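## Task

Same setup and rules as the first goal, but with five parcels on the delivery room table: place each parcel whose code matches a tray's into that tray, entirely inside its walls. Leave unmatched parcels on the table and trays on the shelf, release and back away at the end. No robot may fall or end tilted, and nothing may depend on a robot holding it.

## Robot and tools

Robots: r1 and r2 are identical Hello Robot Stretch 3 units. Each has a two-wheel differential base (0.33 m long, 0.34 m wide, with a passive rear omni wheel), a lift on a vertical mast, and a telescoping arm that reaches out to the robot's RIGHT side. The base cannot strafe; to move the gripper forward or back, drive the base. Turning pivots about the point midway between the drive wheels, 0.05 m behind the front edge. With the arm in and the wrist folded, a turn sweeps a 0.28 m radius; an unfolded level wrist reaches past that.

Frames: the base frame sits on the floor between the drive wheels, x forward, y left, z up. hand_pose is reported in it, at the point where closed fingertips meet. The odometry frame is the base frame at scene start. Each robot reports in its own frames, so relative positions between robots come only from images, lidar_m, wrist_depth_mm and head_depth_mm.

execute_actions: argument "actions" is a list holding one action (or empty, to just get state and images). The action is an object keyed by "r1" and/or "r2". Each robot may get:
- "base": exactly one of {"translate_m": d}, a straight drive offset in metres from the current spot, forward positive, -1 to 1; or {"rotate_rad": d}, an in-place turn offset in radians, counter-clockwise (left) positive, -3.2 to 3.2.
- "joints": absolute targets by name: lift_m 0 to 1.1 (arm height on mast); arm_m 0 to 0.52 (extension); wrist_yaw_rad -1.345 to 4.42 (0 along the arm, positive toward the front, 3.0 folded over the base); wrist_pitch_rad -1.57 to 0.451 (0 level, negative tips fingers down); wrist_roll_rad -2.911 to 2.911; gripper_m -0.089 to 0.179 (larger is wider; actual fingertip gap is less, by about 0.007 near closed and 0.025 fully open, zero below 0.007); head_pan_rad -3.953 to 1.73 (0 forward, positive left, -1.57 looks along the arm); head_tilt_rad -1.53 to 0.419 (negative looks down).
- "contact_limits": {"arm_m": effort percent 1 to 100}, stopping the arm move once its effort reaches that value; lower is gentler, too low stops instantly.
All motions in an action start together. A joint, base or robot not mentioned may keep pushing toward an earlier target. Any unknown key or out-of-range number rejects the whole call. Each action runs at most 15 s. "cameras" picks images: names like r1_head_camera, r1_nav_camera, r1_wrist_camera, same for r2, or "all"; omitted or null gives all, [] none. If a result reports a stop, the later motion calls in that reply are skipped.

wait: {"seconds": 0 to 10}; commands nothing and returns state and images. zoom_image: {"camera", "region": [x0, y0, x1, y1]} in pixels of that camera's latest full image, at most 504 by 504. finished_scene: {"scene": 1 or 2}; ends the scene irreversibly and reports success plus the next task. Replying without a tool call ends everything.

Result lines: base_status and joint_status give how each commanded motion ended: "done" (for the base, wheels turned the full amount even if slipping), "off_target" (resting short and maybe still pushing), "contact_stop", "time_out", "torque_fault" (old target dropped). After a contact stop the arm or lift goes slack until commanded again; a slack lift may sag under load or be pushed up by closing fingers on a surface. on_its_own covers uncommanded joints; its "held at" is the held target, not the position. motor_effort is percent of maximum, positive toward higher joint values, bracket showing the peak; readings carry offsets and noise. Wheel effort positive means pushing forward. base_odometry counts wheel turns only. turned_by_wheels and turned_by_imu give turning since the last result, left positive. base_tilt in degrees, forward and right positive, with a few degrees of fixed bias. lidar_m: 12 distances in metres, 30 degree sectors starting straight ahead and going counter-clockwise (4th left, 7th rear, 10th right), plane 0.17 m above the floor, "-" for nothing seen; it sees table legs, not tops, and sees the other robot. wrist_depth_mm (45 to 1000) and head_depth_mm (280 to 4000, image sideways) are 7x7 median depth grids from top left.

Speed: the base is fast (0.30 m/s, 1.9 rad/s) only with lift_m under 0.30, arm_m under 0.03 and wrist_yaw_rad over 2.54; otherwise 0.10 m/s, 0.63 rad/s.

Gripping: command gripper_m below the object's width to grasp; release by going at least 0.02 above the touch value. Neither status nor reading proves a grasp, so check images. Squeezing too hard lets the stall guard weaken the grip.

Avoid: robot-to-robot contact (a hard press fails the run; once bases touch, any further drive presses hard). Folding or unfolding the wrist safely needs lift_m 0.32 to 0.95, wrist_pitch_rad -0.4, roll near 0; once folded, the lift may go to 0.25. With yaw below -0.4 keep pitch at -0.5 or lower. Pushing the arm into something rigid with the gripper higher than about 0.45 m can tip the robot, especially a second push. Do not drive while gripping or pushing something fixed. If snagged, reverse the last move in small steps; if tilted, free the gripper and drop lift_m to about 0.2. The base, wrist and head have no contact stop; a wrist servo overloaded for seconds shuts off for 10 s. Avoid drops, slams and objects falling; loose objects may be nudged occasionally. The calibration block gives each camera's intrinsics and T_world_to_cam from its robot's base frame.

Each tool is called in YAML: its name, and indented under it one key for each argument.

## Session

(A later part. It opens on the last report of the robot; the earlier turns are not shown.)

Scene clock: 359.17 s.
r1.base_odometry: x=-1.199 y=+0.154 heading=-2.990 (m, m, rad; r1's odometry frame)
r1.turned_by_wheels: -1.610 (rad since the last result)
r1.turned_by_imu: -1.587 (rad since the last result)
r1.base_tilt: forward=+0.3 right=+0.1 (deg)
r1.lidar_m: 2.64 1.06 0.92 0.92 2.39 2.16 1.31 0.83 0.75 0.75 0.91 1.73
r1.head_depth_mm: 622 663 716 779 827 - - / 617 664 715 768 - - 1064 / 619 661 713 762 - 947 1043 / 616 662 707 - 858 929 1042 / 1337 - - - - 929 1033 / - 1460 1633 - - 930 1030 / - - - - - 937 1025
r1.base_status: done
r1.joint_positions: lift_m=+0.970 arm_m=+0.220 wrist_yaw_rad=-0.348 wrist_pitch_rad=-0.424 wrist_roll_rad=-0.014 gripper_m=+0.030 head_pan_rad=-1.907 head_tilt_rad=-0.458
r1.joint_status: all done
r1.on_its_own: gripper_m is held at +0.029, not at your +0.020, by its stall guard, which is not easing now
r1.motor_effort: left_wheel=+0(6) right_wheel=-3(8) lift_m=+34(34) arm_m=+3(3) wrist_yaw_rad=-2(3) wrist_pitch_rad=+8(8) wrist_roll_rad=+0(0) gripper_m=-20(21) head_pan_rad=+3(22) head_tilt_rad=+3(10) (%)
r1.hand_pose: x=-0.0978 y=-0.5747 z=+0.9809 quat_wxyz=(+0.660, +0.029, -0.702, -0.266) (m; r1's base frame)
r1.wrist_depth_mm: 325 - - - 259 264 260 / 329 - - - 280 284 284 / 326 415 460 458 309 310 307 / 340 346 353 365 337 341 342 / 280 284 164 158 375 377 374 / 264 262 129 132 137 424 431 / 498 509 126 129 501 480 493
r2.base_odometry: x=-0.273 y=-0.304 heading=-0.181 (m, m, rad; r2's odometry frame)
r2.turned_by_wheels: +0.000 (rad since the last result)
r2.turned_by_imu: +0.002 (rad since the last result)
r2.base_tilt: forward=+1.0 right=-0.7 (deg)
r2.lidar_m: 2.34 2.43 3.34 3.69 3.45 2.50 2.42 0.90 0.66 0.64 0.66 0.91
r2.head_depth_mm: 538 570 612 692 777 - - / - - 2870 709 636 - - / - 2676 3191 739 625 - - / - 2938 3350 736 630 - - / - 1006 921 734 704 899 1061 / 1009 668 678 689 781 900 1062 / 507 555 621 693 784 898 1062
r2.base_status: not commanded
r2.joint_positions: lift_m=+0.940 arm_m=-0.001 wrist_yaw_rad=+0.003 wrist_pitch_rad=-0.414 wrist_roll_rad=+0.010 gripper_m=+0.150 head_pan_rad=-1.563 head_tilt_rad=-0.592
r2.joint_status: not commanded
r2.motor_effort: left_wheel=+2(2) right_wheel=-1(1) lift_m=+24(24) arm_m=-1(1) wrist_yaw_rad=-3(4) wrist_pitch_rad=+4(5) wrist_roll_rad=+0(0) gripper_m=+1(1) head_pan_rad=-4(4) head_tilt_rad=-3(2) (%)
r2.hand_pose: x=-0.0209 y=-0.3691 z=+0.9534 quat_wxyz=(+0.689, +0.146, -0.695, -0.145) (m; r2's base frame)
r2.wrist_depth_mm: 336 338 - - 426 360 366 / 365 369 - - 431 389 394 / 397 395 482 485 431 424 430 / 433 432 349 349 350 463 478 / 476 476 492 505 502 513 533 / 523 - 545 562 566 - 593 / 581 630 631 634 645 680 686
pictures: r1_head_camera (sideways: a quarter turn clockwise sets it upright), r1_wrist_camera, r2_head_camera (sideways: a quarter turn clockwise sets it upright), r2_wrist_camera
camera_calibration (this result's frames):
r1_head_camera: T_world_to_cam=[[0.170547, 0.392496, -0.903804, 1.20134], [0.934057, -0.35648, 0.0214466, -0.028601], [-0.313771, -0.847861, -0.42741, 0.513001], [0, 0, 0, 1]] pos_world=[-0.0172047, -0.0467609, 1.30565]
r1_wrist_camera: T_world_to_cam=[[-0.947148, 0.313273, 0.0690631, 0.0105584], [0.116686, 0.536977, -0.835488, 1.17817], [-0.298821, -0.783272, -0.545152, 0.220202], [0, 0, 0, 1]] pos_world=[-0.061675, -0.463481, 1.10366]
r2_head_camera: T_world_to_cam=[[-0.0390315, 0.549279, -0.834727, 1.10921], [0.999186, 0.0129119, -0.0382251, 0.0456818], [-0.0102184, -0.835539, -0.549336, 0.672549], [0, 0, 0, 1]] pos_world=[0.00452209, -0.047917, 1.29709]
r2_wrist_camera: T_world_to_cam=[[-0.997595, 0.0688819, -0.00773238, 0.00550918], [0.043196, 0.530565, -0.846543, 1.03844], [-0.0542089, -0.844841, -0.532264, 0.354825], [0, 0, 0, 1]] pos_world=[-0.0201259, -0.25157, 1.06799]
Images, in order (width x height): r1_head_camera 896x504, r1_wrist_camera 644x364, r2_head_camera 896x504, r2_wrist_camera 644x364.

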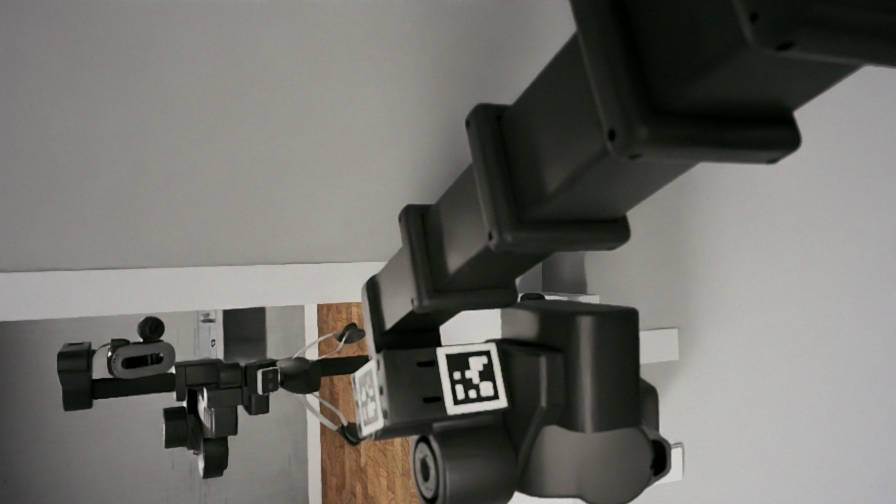

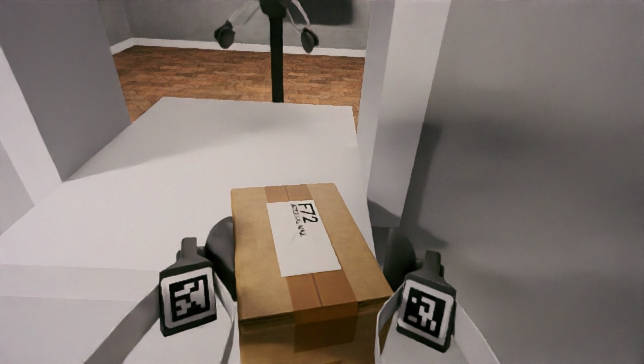

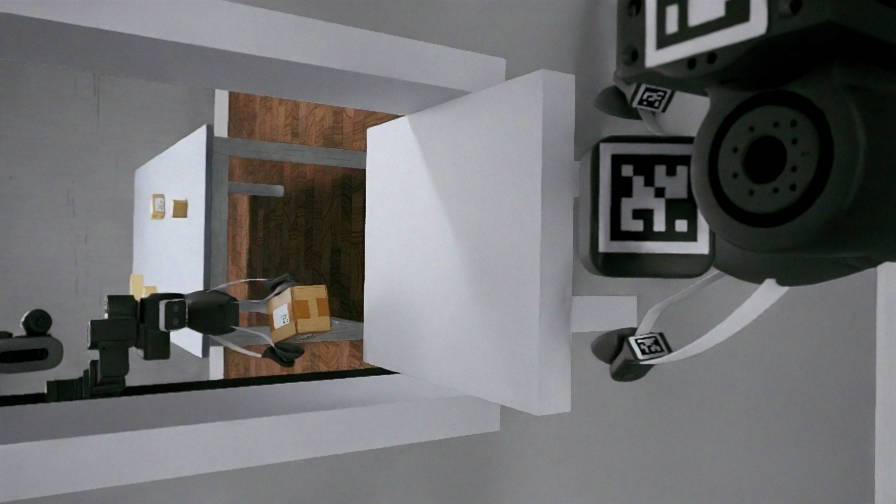

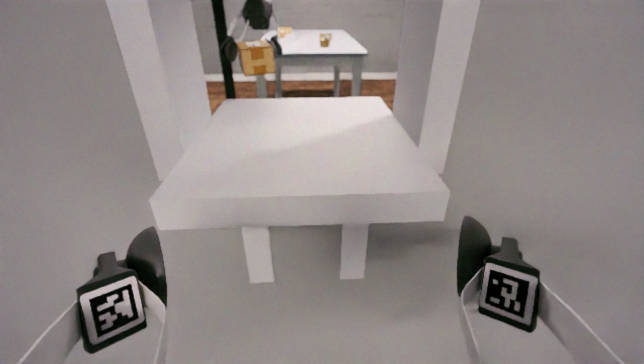

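execute_actions:
  actions:
    - {"r1":{"joints":{"arm_m":0.45}}}
  cameras: ["r1_wrist_camera","r2_head_camera","r2_wrist_camera"]

Scene clock: 394.60 s.
r1.base_odometry: x=-1.199 y=+0.154 heading=-2.990 (m, m, rad; r1's odometry frame)
r1.turned_by_wheels: +0.000 (rad since the last result)
r1.turned_by_imu: -0.001 (rad since the last result)
r1.base_tilt: forward=+0.3 right=+0.1 (deg)
r1.lidar_m: 2.63 1.06 0.92 0.92 2.40 2.16 1.31 0.83 0.75 0.75 0.92 1.72
r1.head_depth_mm: 621 663 718 779 827 - - / 618 664 717 769 - - 1055 / 617 664 715 757 - 958 1039 / 618 662 705 - 856 934 1035 / 1343 - - 891 751 929 1032 / - 1455 1282 845 753 930 1032 / - - - - 757 923 1028
r1.base_status: not commanded
r1.joint_positions: lift_m=+0.970 arm_m=+0.450 wrist_yaw_rad=-0.348 wrist_pitch_rad=-0.424 wrist_roll_rad=-0.014 gripper_m=+0.030 head_pan_rad=-1.907 head_tilt_rad=-0.458
r1.joint_status: all done
r1.on_its_own: gripper_m is held at +0.029, not at your +0.020, by its stall guard, which is not easing now
r1.motor_effort: left_wheel=+1(1) right_wheel=-3(2) lift_m=+34(34) arm_m=+4(3) wrist_yaw_rad=-2(2) wrist_pitch_rad=+8(8) wrist_roll_rad=+1(0) gripper_m=-20(20) head_pan_rad=+2(3) head_tilt_rad=+4(4) (%)
r1.hand_pose: x=-0.0978 y=-0.8047 z=+0.9809 quat_wxyz=(+0.660, +0.029, -0.702, -0.267) (m; r1's base frame)
r1.wrist_depth_mm: - - - - - - 160 / - - - - - - 159 / - - - - - - 157 / 231 - 354 359 - 233 156 / 233 283 164 159 309 231 154 / 225 240 130 132 137 226 153 / 206 204 126 129 206 208 152
r2.base_odometry: x=-0.273 y=-0.304 heading=-0.181 (m, m, rad; r2's odometry frame)
r2.turned_by_wheels: +0.000 (rad since the last result)
r2.turned_by_imu: +0.001 (rad since the last result)
r2.base_tilt: forward=+0.8 right=-0.6 (deg)
r2.lidar_m: 2.34 2.43 3.34 3.68 3.45 2.50 2.42 0.90 0.66 0.64 0.66 0.91
r2.head_depth_mm: 538 570 612 692 778 - - / - - 2897 709 635 - - / - 2649 3161 742 627 - - / - 814 795 707 631 - - / - 2319 2550 735 704 902 1061 / 990 668 678 689 784 899 1060 / 507 556 621 694 781 902 1059
r2.base_status: not commanded
r2.joint_positions: lift_m=+0.940 arm_m=-0.001 wrist_yaw_rad=+0.003 wrist_pitch_rad=-0.414 wrist_roll_rad=+0.010 gripper_m=+0.150 head_pan_rad=-1.563 head_tilt_rad=-0.592
r2.joint_status: not commanded
r2.motor_effort: left_wheel=+2(2) right_wheel=-1(1) lift_m=+24(24) arm_m=-1(1) wrist_yaw_rad=-3(3) wrist_pitch_rad=+5(5) wrist_roll_rad=+0(0) gripper_m=+1(1) head_pan_rad=-4(4) head_tilt_rad=-4(3) (%)
r2.hand_pose: x=-0.0209 y=-0.3691 z=+0.9534 quat_wxyz=(+0.689, +0.146, -0.695, -0.145) (m; r2's base frame)
r2.wrist_depth_mm: 338 341 - - 429 358 366 / 364 365 498 626 438 388 397 / 394 399 482 482 427 427 431 / 432 430 348 348 347 466 478 / 471 480 489 502 510 510 527 / 522 - 546 557 565 - 592 / 577 618 621 638 642 681 683
pictures: r1_wrist_camera, r2_head_camera (sideways: a quarter turn clockwise sets it upright), r2_wrist_camera
camera_calibration (this result's frames):
r1_wrist_camera: T_world_to_cam=[[-0.947136, 0.313311, 0.069063, 0.0826233], [0.116709, 0.536976, -0.835485, 1.30165], [-0.298852, -0.783258, -0.545155, 0.0400886], [0, 0, 0, 1]] pos_world=[-0.061679, -0.693444, 1.10366]
r2_head_camera: T_world_to_cam=[[-0.0390315, 0.549279, -0.834727, 1.10921], [0.999186, 0.0129119, -0.0382251, 0.0456818], [-0.0102184, -0.835539, -0.549336, 0.672549], [0, 0, 0, 1]] pos_world=[0.00452209, -0.047917, 1.29709]
r2_wrist_camera: T_world_to_cam=[[-0.997595, 0.0688818, -0.00773236, 0.00550914], [0.0431959, 0.530565, -0.846543, 1.03844], [-0.0542089, -0.844841, -0.532264, 0.354825], [0, 0, 0, 1]] pos_world=[-0.0201259, -0.25157, 1.06799]
Images, in order (width x height): r1_wrist_camera 644x364, r2_head_camera 896x504, r2_wrist_camera 644x364.

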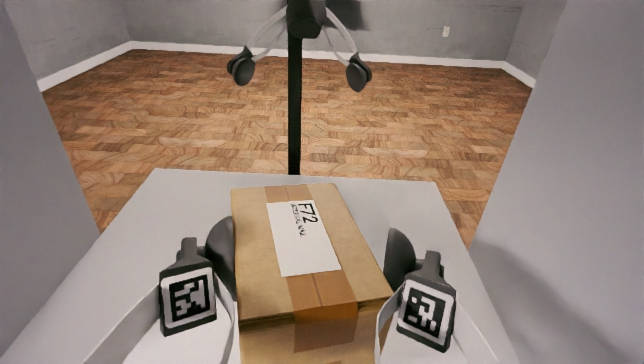

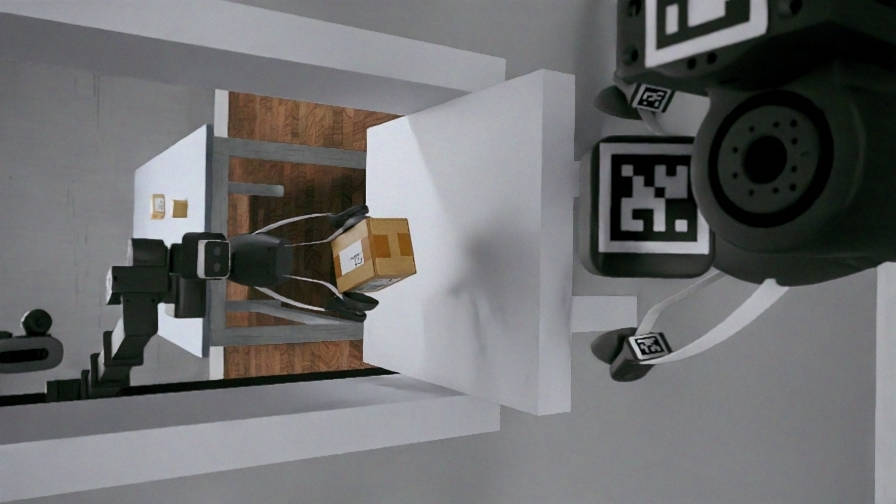

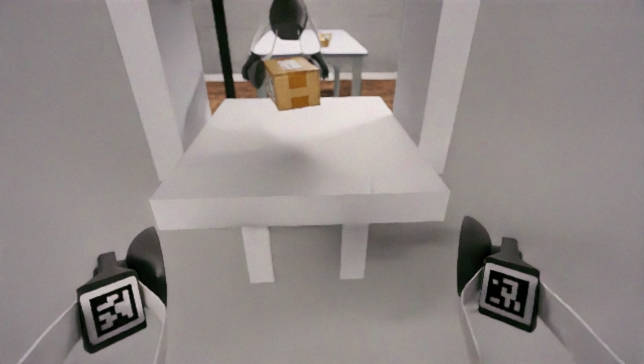

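execute_actions:
  actions:
    - {"r1":{"joints":{"lift_m":0.93}}}
  cameras: ["r1_wrist_camera","r2_head_camera"]

Scene clock: 398.47 s.
r1.base_odometry: x=-1.199 y=+0.154 heading=-2.990 (m, m, rad; r1's odometry frame)
r1.turned_by_wheels: +0.000 (rad since the last result)
r1.turned_by_imu: -0.001 (rad since the last result)
r1.base_tilt: forward=+0.3 right=+0.1 (deg)
r1.lidar_m: 2.64 1.06 0.92 0.92 2.39 2.15 1.32 0.82 0.75 0.75 0.91 1.72
r1.head_depth_mm: 620 664 715 778 852 909 - / 619 663 715 777 837 - - / 618 662 714 775 - - 1055 / 616 659 710 757 - 937 1042 / 1337 - - - 752 930 1031 / - 1462 1278 824 752 923 1029 / - - - - 755 929 1029
r1.base_status: not commanded
r1.joint_positions: lift_m=+0.930 arm_m=+0.450 wrist_yaw_rad=-0.348 wrist_pitch_rad=-0.424 wrist_roll_rad=-0.014 gripper_m=+0.030 head_pan_rad=-1.907 head_tilt_rad=-0.458
r1.joint_status: all done
r1.on_its_own: gripper_m is held at +0.029, not at your +0.020, by its stall guard, which is not easing now
r1.motor_effort: left_wheel=+1(1) right_wheel=-2(3) lift_m=+18(35) arm_m=+3(3) wrist_yaw_rad=-2(2) wrist_pitch_rad=+8(8) wrist_roll_rad=+1(0) gripper_m=-20(20) head_pan_rad=+3(2) head_tilt_rad=+4(3) (%)
r1.hand_pose: x=-0.0978 y=-0.8047 z=+0.9416 quat_wxyz=(+0.660, +0.029, -0.702, -0.267) (m; r1's base frame)
r1.wrist_depth_mm: - - - - - - 161 / - - - - - - 159 / - - - - - - 157 / 231 277 283 292 297 232 156 / 216 228 164 158 247 227 154 / 190 192 130 132 137 199 153 / 166 165 125 129 166 177 152
r2.base_odometry: x=-0.273 y=-0.304 heading=-0.181 (m, m, rad; r2's odometry frame)
r2.turned_by_wheels: +0.000 (rad since the last result)
r2.turned_by_imu: +0.001 (rad since the last result)
r2.base_tilt: forward=+0.9 right=-0.7 (deg)
r2.lidar_m: 2.34 2.43 3.34 3.69 3.44 2.50 2.41 0.90 0.66 0.64 0.66 0.91
r2.head_depth_mm: 539 568 613 693 777 - - / - - 2870 712 635 - - / - 2685 3162 739 626 - - / - 861 831 714 631 - - / - 912 3177 734 705 903 1058 / 1184 668 680 690 783 902 1061 / 507 555 621 694 784 901 1057
r2.base_status: not commanded
r2.joint_positions: lift_m=+0.940 arm_m=-0.001 wrist_yaw_rad=+0.003 wrist_pitch_rad=-0.414 wrist_roll_rad=+0.010 gripper_m=+0.150 head_pan_rad=-1.563 head_tilt_rad=-0.592
r2.joint_status: not commanded
r2.motor_effort: left_wheel=+2(2) right_wheel=-1(1) lift_m=+24(24) arm_m=-1(1) wrist_yaw_rad=-4(2) wrist_pitch_rad=+5(4) wrist_roll_rad=+0(0) gripper_m=+1(1) head_pan_rad=-4(3) head_tilt_rad=-4(3) (%)
r2.hand_pose: x=-0.0209 y=-0.3691 z=+0.9534 quat_wxyz=(+0.689, +0.146, -0.695, -0.145) (m; r2's base frame)
r2.wrist_depth_mm: 340 342 - - 428 361 364 / 364 365 - - 435 392 392 / 395 396 461 448 425 427 431 / 432 427 348 349 348 465 475 / 475 475 484 500 510 513 537 / 518 - 550 560 560 - 592 / 571 621 614 640 652 674 697
pictures: r1_wrist_camera, r2_head_camera (sideways: a quarter turn clockwise sets it upright)
camera_calibration (this result's frames):
r1_wrist_camera: T_world_to_cam=[[-0.947139, 0.313302, 0.069059, 0.0853346], [0.116749, 0.537086, -0.835409, 1.26883], [-0.298826, -0.783186, -0.545273, 0.0188492], [0, 0, 0, 1]] pos_world=[-0.0616788, -0.693445, 1.06438]
r2_head_camera: T_world_to_cam=[[-0.0390316, 0.549279, -0.834727, 1.10921], [0.999186, 0.012912, -0.0382251, 0.0456818], [-0.0102183, -0.835539, -0.549336, 0.672549], [0, 0, 0, 1]] pos_world=[0.0045221, -0.047917, 1.29709]
Images, in order (width x height): r1_wrist_camera 644x364, r2_head_camera 896x504.

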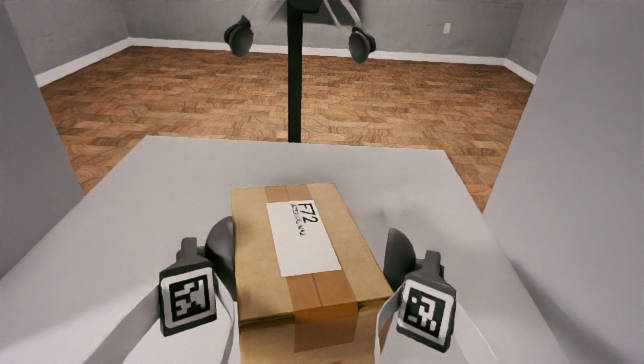

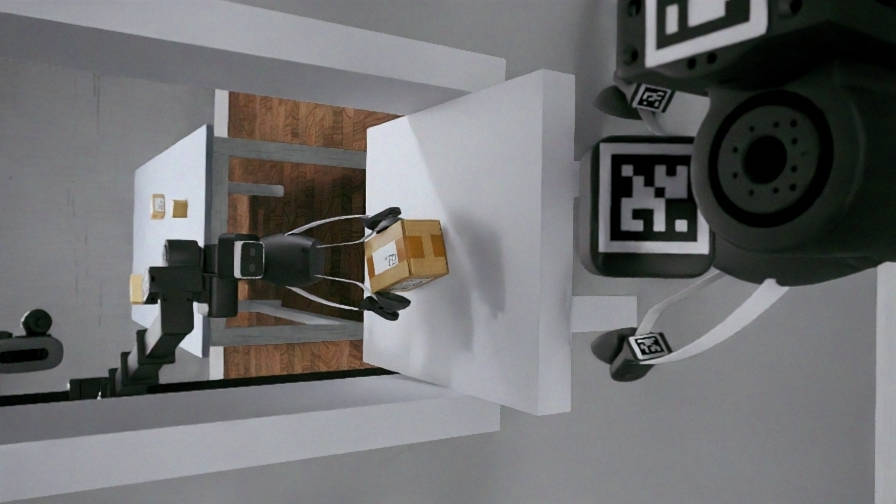

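execute_actions:
  actions:
    - {"r1":{"joints":{"lift_m":0.92}}}
  cameras: ["r1_wrist_camera","r2_head_camera"]

Scene clock: 402.73 s.
r1.base_odometry: x=-1.199 y=+0.154 heading=-2.990 (m, m, rad; r1's odometry frame)
r1.turned_by_wheels: +0.000 (rad since the last result)
r1.turned_by_imu: +0.000 (rad since the last result)
r1.base_tilt: forward=+0.3 right=+0.1 (deg)
r1.lidar_m: 2.63 1.06 0.92 0.92 2.39 2.16 1.31 0.82 0.75 0.75 0.91 1.73
r1.head_depth_mm: 621 664 716 780 849 920 - / 619 663 717 778 841 - - / 618 664 713 777 826 - 1053 / 618 664 712 756 - 929 1036 / 1338 - - - 752 927 1036 / - 1462 1628 - 753 927 1028 / - - - - 756 926 1032
r1.base_status: not commanded
r1.joint_positions: lift_m=+0.921 arm_m=+0.450 wrist_yaw_rad=-0.348 wrist_pitch_rad=-0.399 wrist_roll_rad=-0.015 gripper_m=+0.030 head_pan_rad=-1.907 head_tilt_rad=-0.458
r1.joint_status: all done
r1.on_its_own: gripper_m is held at +0.029, not at your +0.020, by its stall guard, which is not easing now
r1.motor_effort: left_wheel=+1(1) right_wheel=-3(3) lift_m=+15(18) arm_m=+4(3) wrist_yaw_rad=-2(2) wrist_pitch_rad=+0(8) wrist_roll_rad=+1(1) gripper_m=-21(20) head_pan_rad=+3(3) head_tilt_rad=+3(3) (%)
r1.hand_pose: x=-0.0989 y=-0.8077 z=+0.9376 quat_wxyz=(+0.664, +0.020, -0.701, -0.258) (m; r1's base frame)
r1.wrist_depth_mm: - - - - - - 161 / - - - - - - 159 / - - - - - - 158 / 231 278 283 289 297 231 155 / 214 223 164 158 247 225 155 / 188 190 129 132 136 200 153 / 161 161 126 129 162 175 151
r2.base_odometry: x=-0.273 y=-0.304 heading=-0.181 (m, m, rad; r2's odometry frame)
r2.turned_by_wheels: +0.000 (rad since the last result)
r2.turned_by_imu: +0.001 (rad since the last result)
r2.base_tilt: forward=+0.8 right=-0.7 (deg)
r2.lidar_m: 2.34 2.43 3.34 3.68 3.43 2.50 2.42 0.90 0.66 0.64 0.66 0.91
r2.head_depth_mm: 538 569 611 693 775 - - / - - 2873 710 635 - - / - 2663 3161 739 626 - - / - 2252 840 710 632 - - / - 2276 3158 735 702 901 1061 / 1212 669 677 688 782 901 1064 / 507 555 622 693 782 901 1058
r2.base_status: not commanded
r2.joint_positions: lift_m=+0.940 arm_m=-0.001 wrist_yaw_rad=+0.003 wrist_pitch_rad=-0.414 wrist_roll_rad=+0.010 gripper_m=+0.150 head_pan_rad=-1.563 head_tilt_rad=-0.592
r2.joint_status: not commanded
r2.motor_effort: left_wheel=+2(2) right_wheel=-1(1) lift_m=+23(24) arm_m=-1(1) wrist_yaw_rad=-2(3) wrist_pitch_rad=+5(5) wrist_roll_rad=+0(0) gripper_m=+1(0) head_pan_rad=-4(3) head_tilt_rad=-3(5) (%)
r2.hand_pose: x=-0.0209 y=-0.3691 z=+0.9534 quat_wxyz=(+0.689, +0.146, -0.695, -0.145) (m; r2's base frame)
r2.wrist_depth_mm: 337 340 - - 426 358 367 / 362 367 - - 431 393 400 / 393 399 462 451 433 426 432 / 433 426 348 348 347 466 476 / 477 472 487 496 511 507 530 / 521 - 547 565 568 - 589 / 580 622 619 633 660 677 690
pictures: r1_wrist_camera, r2_head_camera (sideways: a quarter turn clockwise sets it upright)
camera_calibration (this result's frames):
r1_wrist_camera: T_world_to_cam=[[-0.946613, 0.314437, 0.0710847, 0.0845878], [0.107973, 0.517018, -0.849137, 1.26304], [-0.303752, -0.796129, -0.523367, -0.0175162], [0, 0, 0, 1]] pos_world=[-0.0616234, -0.693559, 1.05732]
r2_head_camera: T_world_to_cam=[[-0.0390316, 0.549279, -0.834727, 1.10921], [0.999186, 0.012912, -0.0382251, 0.0456818], [-0.0102183, -0.835539, -0.549336, 0.672549], [0, 0, 0, 1]] pos_world=[0.0045221, -0.047917, 1.29709]
Images, in order (width x height): r1_wrist_camera 644x364, r2_head_camera 896x504.

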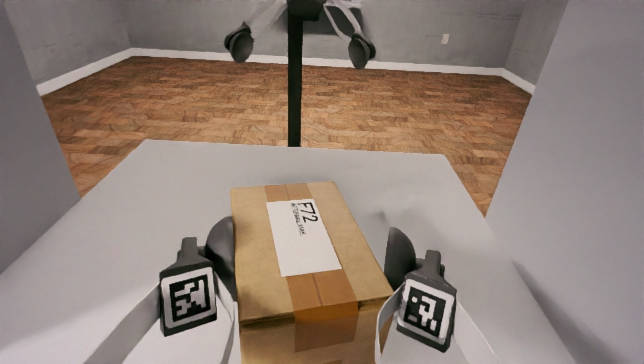

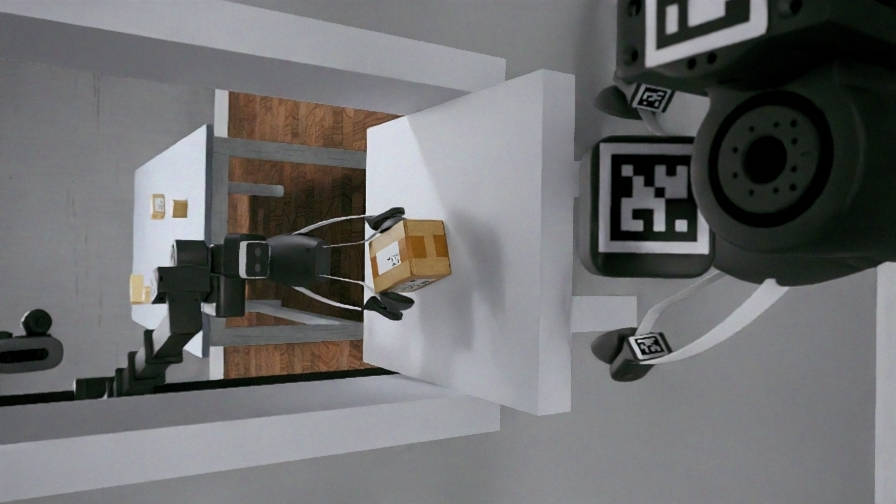

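Contact made (wrist pitch deflected). Release now.

execute_actions:
  actions:
    - {"r1":{"joints":{"gripper_m":0.12,"lift_m":0.925}}}
  cameras: ["r1_wrist_camera","r2_head_camera"]

execute_actions:
  actions:
    - {"r1":{"joints":{"lift_m":0.975}}}
  cameras: ["r1_wrist_camera"]

execute_actions:
  actions:
    - {"r1":{"joints":{"arm_m":0.2}}}
  cameras: ["r1_wrist_camera","r2_head_camera","r2_wrist_camera"]

Scene clock: 406.63 s.
r1.base_odometry: x=-1.199 y=+0.154 heading=-2.990 (m, m, rad; r1's odometry frame)
r1.turned_by_wheels: +0.000 (rad since the last result)
r1.turned_by_imu: -0.001 (rad since the last result)
r1.base_tilt: forward=+0.3 right=+0.1 (deg)
r1.lidar_m: 2.63 1.06 0.92 0.92 2.38 2.16 1.31 0.83 0.75 0.75 0.91 1.73
r1.head_depth_mm: 620 665 718 777 849 912 - / 619 663 715 774 838 - - / 618 663 714 776 825 - 1054 / 616 661 710 756 - 931 1037 / 1330 - - - 749 929 1028 / - 1460 1290 826 753 927 1033 / - - - - 754 925 1027
r1.base_status: not commanded
r1.joint_positions: lift_m=+0.925 arm_m=+0.450 wrist_yaw_rad=-0.348 wrist_pitch_rad=-0.414 wrist_roll_rad=-0.015 gripper_m=+0.120 head_pan_rad=-1.907 head_tilt_rad=-0.458
r1.joint_status: all done
r1.motor_effort: left_wheel=+1(1) right_wheel=-3(3) lift_m=+34(33) arm_m=+3(4) wrist_yaw_rad=-2(2) wrist_pitch_rad=+5(5) wrist_roll_rad=+1(1) gripper_m=+0(78) head_pan_rad=+2(3) head_tilt_rad=+4(2) (%)
r1.hand_pose: x=-0.0982 y=-0.8060 z=+0.9382 quat_wxyz=(+0.662, +0.026, -0.701, -0.263) (m; r1's base frame)
r1.wrist_depth_mm: - - - - - - 161 / - - - - - - 159 / - - - - - - 157 / 231 272 278 285 295 231 156 / 212 230 212 158 238 224 155 / 187 - 179 133 191 197 153 / - 159 156 130 165 - 151
r2.base_odometry: x=-0.273 y=-0.304 heading=-0.181 (m, m, rad; r2's odometry frame)
r2.turned_by_wheels: +0.000 (rad since the last result)
r2.turned_by_imu: +0.001 (rad since the last result)
r2.base_tilt: forward=+1.0 right=-0.8 (deg)
r2.lidar_m: 2.34 2.43 3.35 3.69 3.43 2.50 2.42 0.90 0.66 0.64 0.66 0.91
r2.head_depth_mm: 539 570 613 695 776 - - / - - 2911 708 636 - - / - 2666 3155 739 626 - - / - 859 885 711 631 - - / - 2282 3007 735 704 900 1063 / 1207 670 678 688 783 901 1057 / 507 555 622 692 784 901 1063
r2.base_status: not commanded
r2.joint_positions: lift_m=+0.940 arm_m=-0.001 wrist_yaw_rad=+0.003 wrist_pitch_rad=-0.414 wrist_roll_rad=+0.010 gripper_m=+0.150 head_pan_rad=-1.563 head_tilt_rad=-0.592
r2.joint_status: not commanded
r2.motor_effort: left_wheel=+2(2) right_wheel=-1(1) lift_m=+24(24) arm_m=-1(1) wrist_yaw_rad=-4(3) wrist_pitch_rad=+4(5) wrist_roll_rad=+0(0) gripper_m=+1(0) head_pan_rad=-4(4) head_tilt_rad=-3(4) (%)
r2.hand_pose: x=-0.0209 y=-0.3691 z=+0.9534 quat_wxyz=(+0.689, +0.146, -0.695, -0.145) (m; r2's base frame)
r2.wrist_depth_mm: 336 337 - - 431 358 365 / 363 363 - - 435 392 396 / 394 398 479 455 427 425 432 / 429 425 349 348 349 466 477 / 476 480 487 498 513 515 531 / 523 - 545 558 575 - 600 / 576 621 621 633 645 677 682
pictures: r1_wrist_camera, r2_head_camera (sideways: a quarter turn clockwise sets it upright)
camera_calibration (this result's frames):
r1_wrist_camera: T_world_to_cam=[[-0.946984, 0.313419, 0.0706454, 0.0841547], [0.112399, 0.52918, -0.841032, 1.26526], [-0.30098, -0.788503, -0.536352, 0.00302663], [0, 0, 0, 1]] pos_world=[-0.0616096, -0.693539, 1.0598]
r2_head_camera: T_world_to_cam=[[-0.0390315, 0.549279, -0.834727, 1.10921], [0.999186, 0.0129117, -0.0382251, 0.0456818], [-0.0102185, -0.835539, -0.549336, 0.672549], [0, 0, 0, 1]] pos_world=[0.00452209, -0.047917, 1.29709]
Images, in order (width x height): r1_wrist_camera 644x364, r2_head_camera 896x504.

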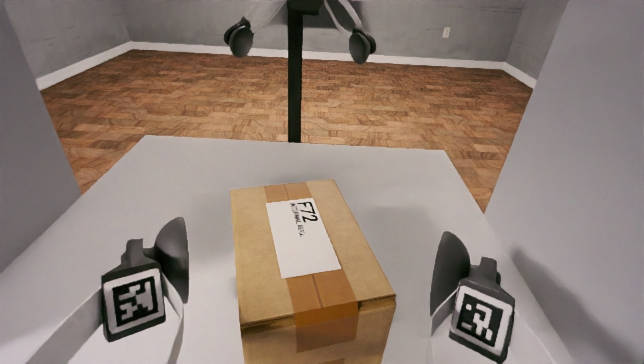

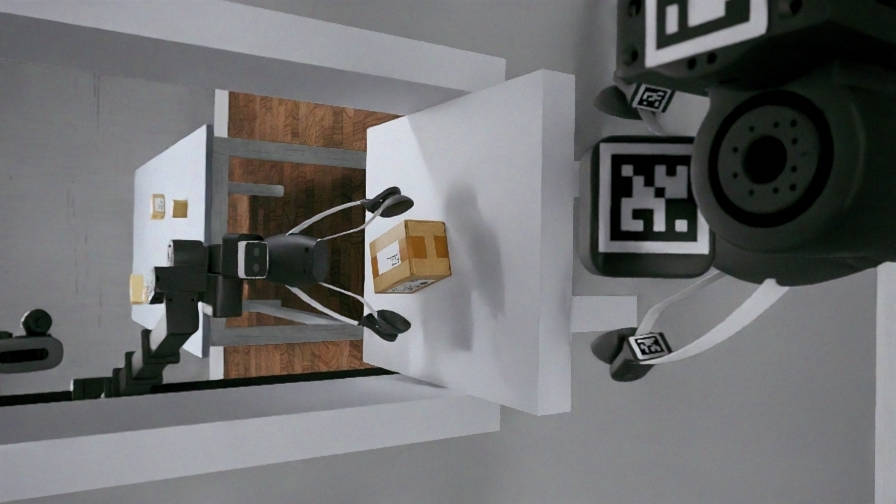

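Scene clock: 407.93 s.
r1.base_odometry: x=-1.199 y=+0.154 heading=-2.990 (m, m, rad; r1's odometry frame)
r1.turned_by_wheels: +0.000 (rad since the last result)
r1.turned_by_imu: +0.000 (rad since the last result)
r1.base_tilt: forward=+0.3 right=+0.1 (deg)
r1.lidar_m: 2.63 1.06 0.92 0.92 2.39 2.16 1.31 0.82 0.75 0.75 0.91 1.73
r1.head_depth_mm: 620 665 718 779 - - - / 620 664 713 767 - - 1057 / 619 661 712 758 - 950 1037 / 616 662 706 - 850 931 1036 / 1335 - - 866 751 928 1031 / - 1471 1286 821 753 930 1033 / - - - 850 756 926 1027
r1.base_status: not commanded
r1.joint_positions: lift_m=+0.975 arm_m=+0.450 wrist_yaw_rad=-0.348 wrist_pitch_rad=-0.414 wrist_roll_rad=-0.015 gripper_m=+0.120 head_pan_rad=-1.907 head_tilt_rad=-0.458
r1.joint_status: all done
r1.motor_effort: left_wheel=+1(1) right_wheel=-3(3) lift_m=+33(32) arm_m=+3(4) wrist_yaw_rad=-2(3) wrist_pitch_rad=+5(5) wrist_roll_rad=+1(1) gripper_m=+0(0) head_pan_rad=+4(3) head_tilt_rad=+3(4) (%)
r1.hand_pose: x=-0.0982 y=-0.8059 z=+0.9882 quat_wxyz=(+0.662, +0.026, -0.701, -0.263) (m; r1's base frame)
r1.wrist_depth_mm: - - - - - - 160 / - - - - - - 159 / - - - - - - 157 / 232 - 369 - - 231 156 / 233 307 298 308 313 229 155 / 233 - 237 201 261 199 153 / 213 211 213 168 225 - 152
r2.base_odometry: x=-0.273 y=-0.304 heading=-0.181 (m, m, rad; r2's odometry frame)
r2.turned_by_wheels: +0.000 (rad since the last result)
r2.turned_by_imu: +0.000 (rad since the last result)
r2.base_tilt: forward=+1.0 right=-0.7 (deg)
r2.lidar_m: 2.34 2.44 3.33 3.68 3.44 2.50 2.42 0.90 0.66 0.64 0.66 0.91
r2.head_depth_mm: 539 569 613 694 778 - - / - - 2854 710 636 - - / - 2668 3017 739 627 - - / - 814 3024 712 630 - - / - 2337 2993 734 705 901 1059 / 990 668 678 688 783 902 1061 / 507 555 622 694 784 899 1062
r2.base_status: not commanded
r2.joint_positions: lift_m=+0.940 arm_m=-0.001 wrist_yaw_rad=+0.003 wrist_pitch_rad=-0.414 wrist_roll_rad=+0.010 gripper_m=+0.150 head_pan_rad=-1.563 head_tilt_rad=-0.592
r2.joint_status: not commanded
r2.motor_effort: left_wheel=+2(2) right_wheel=-1(1) lift_m=+24(24) arm_m=-1(1) wrist_yaw_rad=-3(4) wrist_pitch_rad=+5(4) wrist_roll_rad=+0(0) gripper_m=+1(1) head_pan_rad=-4(4) head_tilt_rad=-4(3) (%)
r2.hand_pose: x=-0.0209 y=-0.3691 z=+0.9534 quat_wxyz=(+0.689, +0.146, -0.695, -0.145) (m; r2's base frame)
r2.wrist_depth_mm: 339 343 - - 432 360 367 / 365 367 - - 435 393 397 / 395 400 483 447 431 425 433 / 429 427 345 350 348 469 479 / 469 478 488 499 510 511 532 / 527 - 551 558 574 - 594 / 579 623 624 636 644 681 697
pictures: r1_wrist_camera
camera_calibration (this result's frames):
r1_wrist_camera: T_world_to_cam=[[-0.94699, 0.313402, 0.0706378, 0.0806196], [0.112474, 0.529386, -0.840892, 1.30729], [-0.300932, -0.788372, -0.536573, 0.0301768], [0, 0, 0, 1]] pos_world=[-0.0616093, -0.693538, 1.10979]
Images, in order (width x height): r1_wrist_camera 644x364.

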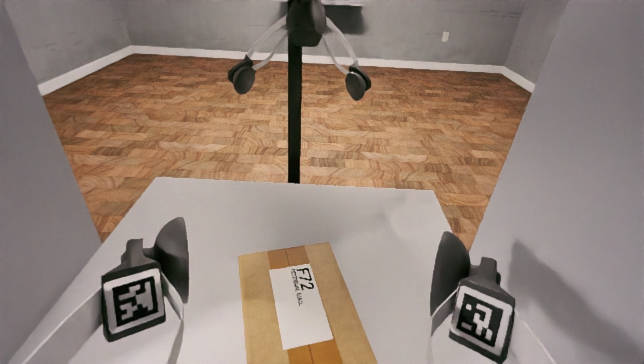

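Scene clock: 411.00 s.
r1.base_odometry: x=-1.199 y=+0.154 heading=-2.990 (m, m, rad; r1's odometry frame)
r1.turned_by_wheels: +0.000 (rad since the last result)
r1.turned_by_imu: +0.000 (rad since the last result)
r1.base_tilt: forward=+0.3 right=+0.1 (deg)
r1.lidar_m: 2.64 1.05 0.92 0.92 2.39 2.16 1.31 0.83 0.75 0.75 0.91 1.72
r1.head_depth_mm: 620 666 715 778 828 - - / 620 665 717 769 - - 1043 / 617 660 713 756 - 943 1038 / 616 661 706 - 856 935 1037 / 1332 - - - - 937 1031 / - 1467 1640 - - 942 1032 / - - - 3744 - 939 1027
r1.base_status: not commanded
r1.joint_positions: lift_m=+0.975 arm_m=+0.200 wrist_yaw_rad=-0.348 wrist_pitch_rad=-0.414 wrist_roll_rad=-0.015 gripper_m=+0.120 head_pan_rad=-1.907 head_tilt_rad=-0.458
r1.joint_status: all done
r1.motor_effort: left_wheel=+1(1) right_wheel=-3(3) lift_m=+33(33) arm_m=-3(4) wrist_yaw_rad=-2(2) wrist_pitch_rad=+5(4) wrist_roll_rad=+1(1) gripper_m=+0(0) head_pan_rad=+2(4) head_tilt_rad=+3(3) (%)
r1.hand_pose: x=-0.0982 y=-0.5567 z=+0.9881 quat_wxyz=(+0.662, +0.026, -0.701, -0.263) (m; r1's base frame)
r1.wrist_depth_mm: 332 - - - 274 277 277 / 332 - - - 299 302 297 / 339 440 387 493 326 329 329 / 355 361 363 374 356 358 358 / 292 303 300 306 405 399 396 / 288 - 286 281 446 449 445 / 523 538 515 519 509 - 500
r2.base_odometry: x=-0.273 y=-0.304 heading=-0.181 (m, m, rad; r2's odometry frame)
r2.turned_by_wheels: +0.000 (rad since the last result)
r2.turned_by_imu: +0.001 (rad since the last result)
r2.base_tilt: forward=+0.9 right=-0.8 (deg)
r2.lidar_m: 2.34 2.43 3.33 3.69 3.46 2.50 2.42 0.91 0.66 0.64 0.66 0.91
r2.head_depth_mm: 539 570 612 694 776 - - / - - 2886 710 637 - - / - 2676 3182 738 627 - - / - 2943 3171 712 631 - - / 1288 1024 3157 734 704 902 1060 / 1043 667 679 688 783 900 1058 / 507 555 620 692 782 902 1063
r2.base_status: not commanded
r2.joint_positions: lift_m=+0.940 arm_m=-0.001 wrist_yaw_rad=+0.003 wrist_pitch_rad=-0.414 wrist_roll_rad=+0.010 gripper_m=+0.150 head_pan_rad=-1.563 head_tilt_rad=-0.592
r2.joint_status: not commanded
r2.motor_effort: left_wheel=+2(2) right_wheel=-1(1) lift_m=+24(24) arm_m=-1(1) wrist_yaw_rad=-3(3) wrist_pitch_rad=+5(4) wrist_roll_rad=+0(0) gripper_m=+2(1) head_pan_rad=-4(4) head_tilt_rad=-4(3) (%)
r2.hand_pose: x=-0.0209 y=-0.3691 z=+0.9534 quat_wxyz=(+0.689, +0.146, -0.695, -0.145) (m; r2's base frame)
r2.wrist_depth_mm: 336 340 - - 433 359 368 / 367 368 - - 434 390 396 / 392 397 483 451 428 426 432 / 435 429 347 347 352 466 481 / 479 478 486 498 513 508 523 / 531 - 549 560 574 - 597 / 574 617 624 628 650 679 684
pictures: r1_wrist_camera, r2_head_camera (sideways: a quarter turn clockwise sets it upright), r2_wrist_camera
camera_calibration (this result's frames):
r1_wrist_camera: T_world_to_cam=[[-0.946976, 0.313445, 0.070633, 0.00253902], [0.112552, 0.529512, -0.840803, 1.17531], [-0.300946, -0.78827, -0.536714, 0.226834], [0, 0, 0, 1]] pos_world=[-0.0616148, -0.444331, 1.10977]
r2_head_camera: T_world_to_cam=[[-0.0390315, 0.549279, -0.834727, 1.10921], [0.999186, 0.0129117, -0.0382251, 0.0456818], [-0.0102185, -0.835539, -0.549336, 0.672549], [0, 0, 0, 1]] pos_world=[0.00452209, -0.047917, 1.29709]
r2_wrist_camera: T_world_to_cam=[[-0.997595, 0.0688819, -0.00773242, 0.00550921], [0.043196, 0.530565, -0.846543, 1.03844], [-0.0542089, -0.844841, -0.532264, 0.354825], [0, 0, 0, 1]] pos_world=[-0.020126, -0.25157, 1.06799]
Images, in order (width x height): r1_wrist_camera 644x364, r2_head_camera 896x504, r2_wrist_camera 644x364.

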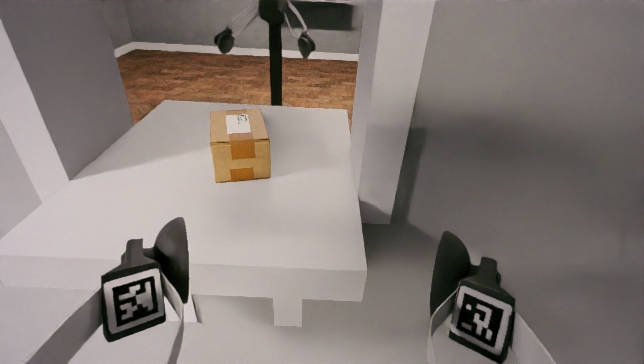

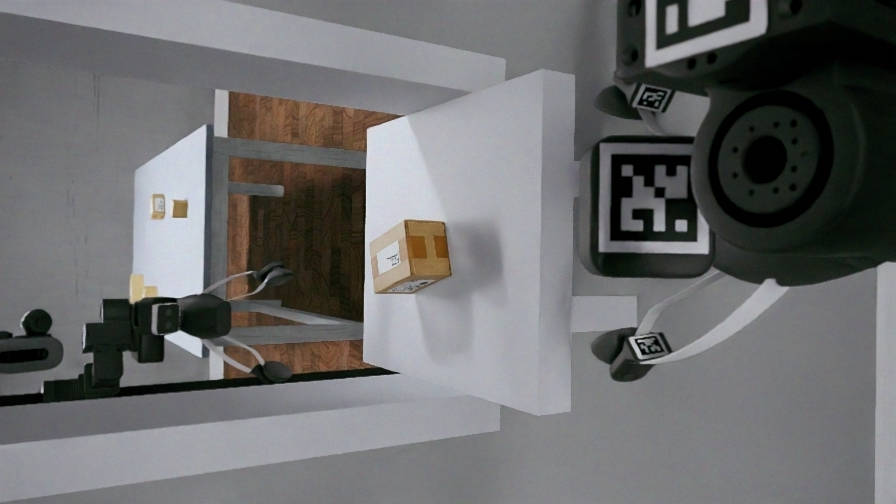

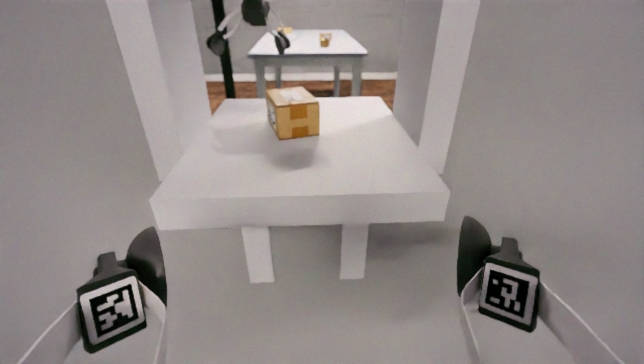

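execute_actions:
  actions:
    - {"r1":{"base":{"rotate_rad":1.61},"joints":{"arm_m":0.1,"wrist_yaw_rad":0.0,"gripper_m":0.15,"head_pan_rad":-0.9,"head_tilt_rad":-0.55}},"r2":{"joints":{"arm_m":0.27}}}
  cameras: ["r1_head_camera","r2_head_camera","r2_wrist_camera"]

Scene clock: 435.27 s.
r1.base_odometry: x=-1.199 y=+0.154 heading=-1.380 (m, m, rad; r1's odometry frame)
r1.turned_by_wheels: +1.610 (rad since the last result)
r1.turned_by_imu: +1.586 (rad since the last result)
r1.base_tilt: forward=+0.3 right=+0.0 (deg)
r1.lidar_m: 0.92 2.36 2.16 1.25 0.82 0.75 0.75 0.93 1.86 2.64 1.06 0.92
r1.head_depth_mm: 3056 3298 3428 2640 1976 1591 1343 / 3415 3672 3698 2599 1993 1599 1338 / 3826 - 3873 2649 2010 1602 1347 / 3724 3997 3871 1209 1378 1529 1347 / 3468 3811 3954 1141 1993 1616 1350 / 3352 3592 1606 1091 2003 1616 1358 / 3147 3444 1547 1094 1891 1613 1361
r1.base_status: done
r1.joint_positions: lift_m=+0.975 arm_m=+0.100 wrist_yaw_rad=-0.002 wrist_pitch_rad=-0.414 wrist_roll_rad=-0.015 gripper_m=+0.150 head_pan_rad=-0.907 head_tilt_rad=-0.543
r1.joint_status: all done
r1.motor_effort: left_wheel=-3(7) right_wheel=+3(7) lift_m=+33(34) arm_m=-3(1) wrist_yaw_rad=+3(6) wrist_pitch_rad=+5(5) wrist_roll_rad=+1(1) gripper_m=+0(82) head_pan_rad=+2(34) head_tilt_rad=-4(14) (%)
r1.hand_pose: x=-0.0220 y=-0.4702 z=+0.9881 quat_wxyz=(+0.697, +0.146, -0.686, -0.145) (m; r1's base frame)
r1.wrist_depth_mm: - - - - - - - / - - - - - - - / - - - - - - - / - - - - - - - / - - - - - - - / - - - - - - - / 891 - - - - - -
r2.base_odometry: x=-0.273 y=-0.304 heading=-0.181 (m, m, rad; r2's odometry frame)
r2.turned_by_wheels: +0.000 (rad since the last result)
r2.turned_by_imu: +0.002 (rad since the last result)
r2.base_tilt: forward=+0.9 right=-0.7 (deg)
r2.lidar_m: 2.34 2.43 3.34 3.68 3.46 2.49 2.42 0.90 0.66 0.64 0.66 0.91
r2.head_depth_mm: 539 569 603 - 799 902 1064 / - - 779 671 783 904 1060 / - 2423 3826 - 777 902 1065 / - 2643 3621 708 783 902 1064 / - 2881 3169 732 785 901 1059 / 1069 670 678 689 785 903 1062 / 506 555 621 693 785 900 1062
r2.base_status: not commanded
r2.joint_positions: lift_m=+0.940 arm_m=+0.270 wrist_yaw_rad=+0.002 wrist_pitch_rad=-0.414 wrist_roll_rad=+0.010 gripper_m=+0.150 head_pan_rad=-1.563 head_tilt_rad=-0.593
r2.joint_status: all done
r2.motor_effort: left_wheel=+2(2) right_wheel=-1(1) lift_m=+24(24) arm_m=+3(3) wrist_yaw_rad=-2(4) wrist_pitch_rad=+4(5) wrist_roll_rad=+0(0) gripper_m=+1(2) head_pan_rad=-4(5) head_tilt_rad=-3(5) (%)
r2.hand_pose: x=-0.0211 y=-0.6396 z=+0.9534 quat_wxyz=(+0.689, +0.145, -0.695, -0.146) (m; r2's base frame)
r2.wrist_depth_mm: 207 - - - - 233 160 / 205 - - - - 234 161 / 204 - - - - 235 161 / 202 329 327 329 347 238 161 / 201 260 249 208 272 224 163 / 200 - 215 214 221 - 172 / - 183 188 188 188 183 186
pictures: r1_head_camera (sideways: a quarter turn clockwise sets it upright), r2_head_camera (sideways: a quarter turn clockwise sets it upright), r2_wrist_camera
camera_calibration (this result's frames):
r1_head_camera: T_world_to_cam=[[-0.284643, 0.415078, -0.864111, 1.15234], [0.805732, 0.591977, 0.0189453, -0.0245595], [0.519398, -0.69085, -0.502944, 0.606205], [0, 0, 0, 1]] pos_world=[0.0329325, -0.0449766, 1.3011]
r2_head_camera: T_world_to_cam=[[-0.0388761, 0.549508, -0.834583, 1.10903], [0.999189, 0.0126361, -0.0382238, 0.0456801], [-0.0104584, -0.835393, -0.549554, 0.672835], [0, 0, 0, 1]] pos_world=[0.00450838, -0.0479153, 1.29708]
r2_wrist_camera: T_world_to_cam=[[-0.997516, 0.0700134, -0.00773229, 0.0246154], [0.0437977, 0.530516, -0.846543, 1.18198], [-0.0551673, -0.844779, -0.532264, 0.126267], [0, 0, 0, 1]] pos_world=[-0.0202478, -0.522112, 1.06799]
Images, in order (width x height): r1_head_camera 896x504, r2_head_camera 896x504, r2_wrist_camera 644x364.

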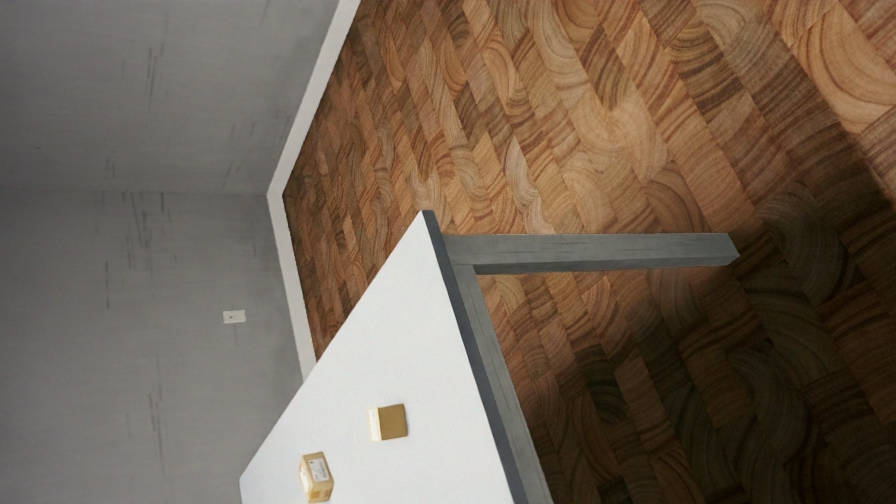

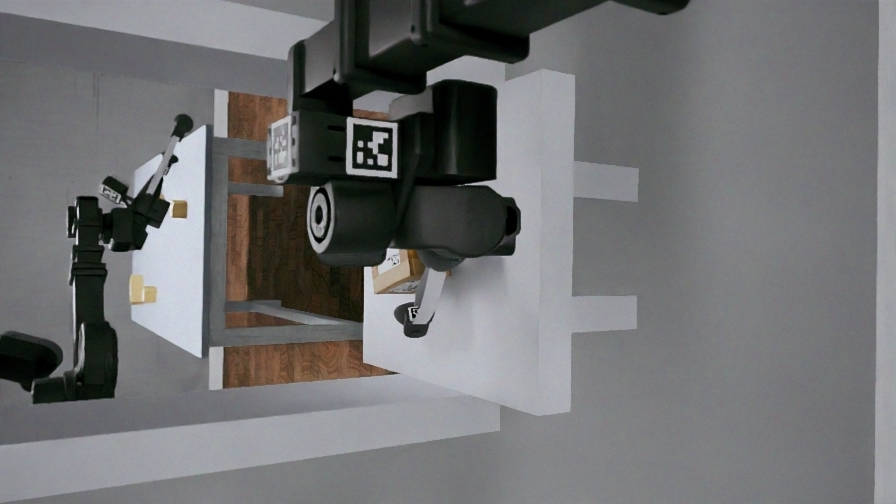

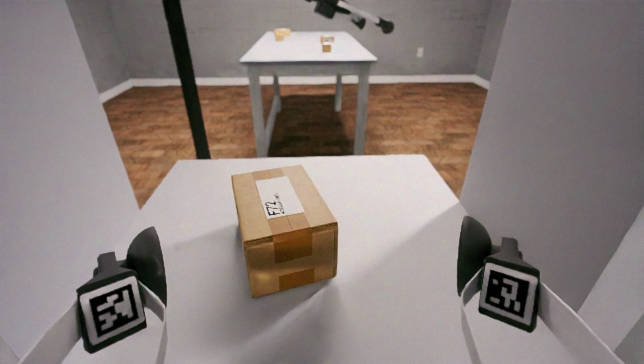

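execute_actions:
  actions:
    - {"r1":{"base":{"translate_m":0.12}},"r2":{"base":{"translate_m":0.02},"joints":{"arm_m":0.335,"lift_m":0.918}}}
  cameras: ["r2_head_camera","r2_wrist_camera"]

Scene clock: 449.40 s.
r1.base_odometry: x=-1.176 y=+0.036 heading=-1.380 (m, m, rad; r1's odometry frame)
r1.turned_by_wheels: +0.000 (rad since the last result)
r1.turned_by_imu: +0.000 (rad since the last result)
r1.base_tilt: forward=+0.3 right=+0.1 (deg)
r1.lidar_m: 3.53 2.31 2.11 1.44 0.94 0.86 0.87 1.08 2.13 2.68 0.99 0.80
r1.head_depth_mm: 3137 3310 3424 2621 1982 1592 1337 / 3512 3771 3797 2597 1995 1599 1353 / 3753 - 3934 1156 1278 1512 1346 / 3643 3968 3930 1091 2004 1620 1355 / 3383 3733 3764 1084 1881 1609 1347 / 3255 3518 1614 1088 1821 1609 1354 / 3098 3311 1510 1091 924 1628 1359
r1.base_status: done
r1.joint_positions: lift_m=+0.975 arm_m=+0.100 wrist_yaw_rad=-0.002 wrist_pitch_rad=-0.414 wrist_roll_rad=-0.015 gripper_m=+0.150 head_pan_rad=-0.907 head_tilt_rad=-0.543
r1.joint_status: not commanded
r1.motor_effort: left_wheel=-4(5) right_wheel=+3(9) lift_m=+33(33) arm_m=-3(3) wrist_yaw_rad=+3(3) wrist_pitch_rad=+5(5) wrist_roll_rad=+1(1) gripper_m=+0(0) head_pan_rad=+3(4) head_tilt_rad=-4(3) (%)
r1.hand_pose: x=-0.0220 y=-0.4702 z=+0.9881 quat_wxyz=(+0.697, +0.146, -0.686, -0.145) (m; r1's base frame)
r1.wrist_depth_mm: - - - - - - - / - - - - - - - / - - - - - - - / - - - - - - - / 712 - - - - - - / - - - - - - - / - - - - - - -
r2.base_odometry: x=-0.253 y=-0.307 heading=-0.181 (m, m, rad; r2's odometry frame)
r2.turned_by_wheels: +0.000 (rad since the last result)
r2.turned_by_imu: +0.001 (rad since the last result)
r2.base_tilt: forward=+0.8 right=-0.7 (deg)
r2.lidar_m: 2.32 2.40 3.30 3.68 3.47 2.52 2.44 0.90 0.66 0.64 0.66 0.91
r2.head_depth_mm: 601 597 612 - 796 921 1063 / - - 3819 697 785 903 1063 / - 2664 - 682 784 899 1059 / - 2609 3562 705 782 902 1059 / - 2911 3132 718 784 901 1063 / 562 574 629 683 782 904 1061 / 513 563 621 694 783 899 1061
r2.base_status: done
r2.joint_positions: lift_m=+0.918 arm_m=+0.335 wrist_yaw_rad=+0.002 wrist_pitch_rad=-0.414 wrist_roll_rad=+0.010 gripper_m=+0.150 head_pan_rad=-1.563 head_tilt_rad=-0.593
r2.joint_status: all done
r2.motor_effort: left_wheel=+2(6) right_wheel=-1(2) lift_m=+18(20) arm_m=+3(2) wrist_yaw_rad=-1(1) wrist_pitch_rad=+5(4) wrist_roll_rad=+0(0) gripper_m=+1(1) head_pan_rad=-3(4) head_tilt_rad=-4(4) (%)
r2.hand_pose: x=-0.0211 y=-0.7046 z=+0.9318 quat_wxyz=(+0.689, +0.145, -0.695, -0.146) (m; r2's base frame)
r2.wrist_depth_mm: - - - - - - - / - - - - - - 183 / 182 - - - - - 183 / 182 - 303 303 302 - 184 / 181 237 225 158 237 236 185 / 175 - 187 133 188 - 181 / - 160 165 137 159 159 165
pictures: r2_head_camera (sideways: a quarter turn clockwise sets it upright), r2_wrist_camera
camera_calibration (this result's frames):
r2_head_camera: T_world_to_cam=[[-0.0388758, 0.549509, -0.834583, 1.10903], [0.999189, 0.0126355, -0.0382238, 0.0456801], [-0.0104589, -0.835393, -0.549554, 0.672835], [0, 0, 0, 1]] pos_world=[0.00450835, -0.0479153, 1.29708]
r2_wrist_camera: T_world_to_cam=[[-0.997516, 0.0700135, -0.00773212, 0.0289992], [0.0437978, 0.530518, -0.846541, 1.19816], [-0.0551673, -0.844777, -0.532267, 0.0598518], [0, 0, 0, 1]] pos_world=[-0.0202478, -0.587116, 1.04638]
Images, in order (width x height): r2_head_camera 896x504, r2_wrist_camera 644x364.

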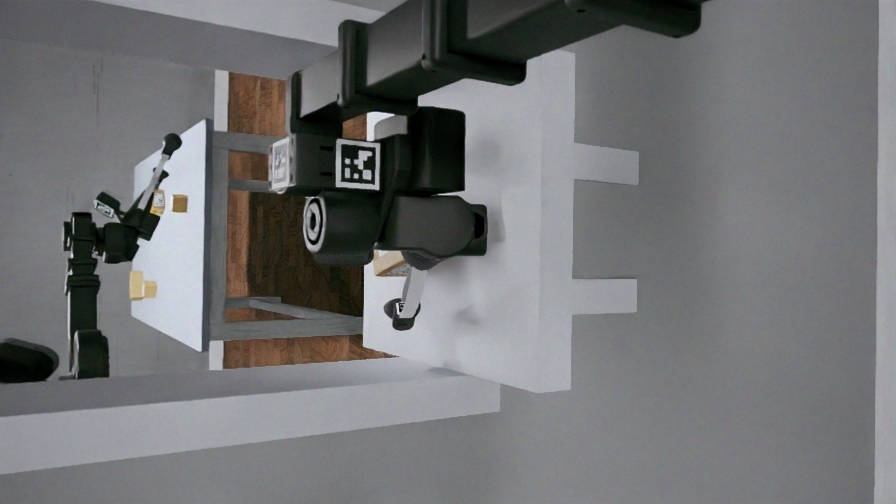

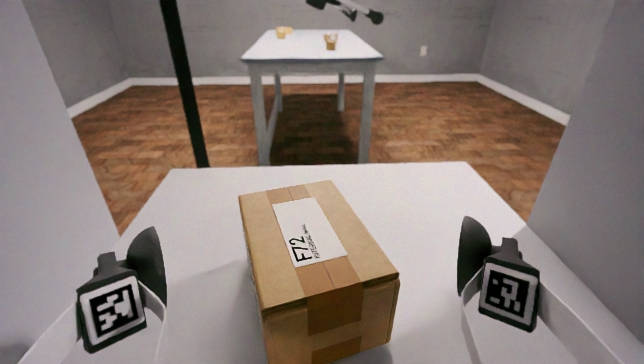

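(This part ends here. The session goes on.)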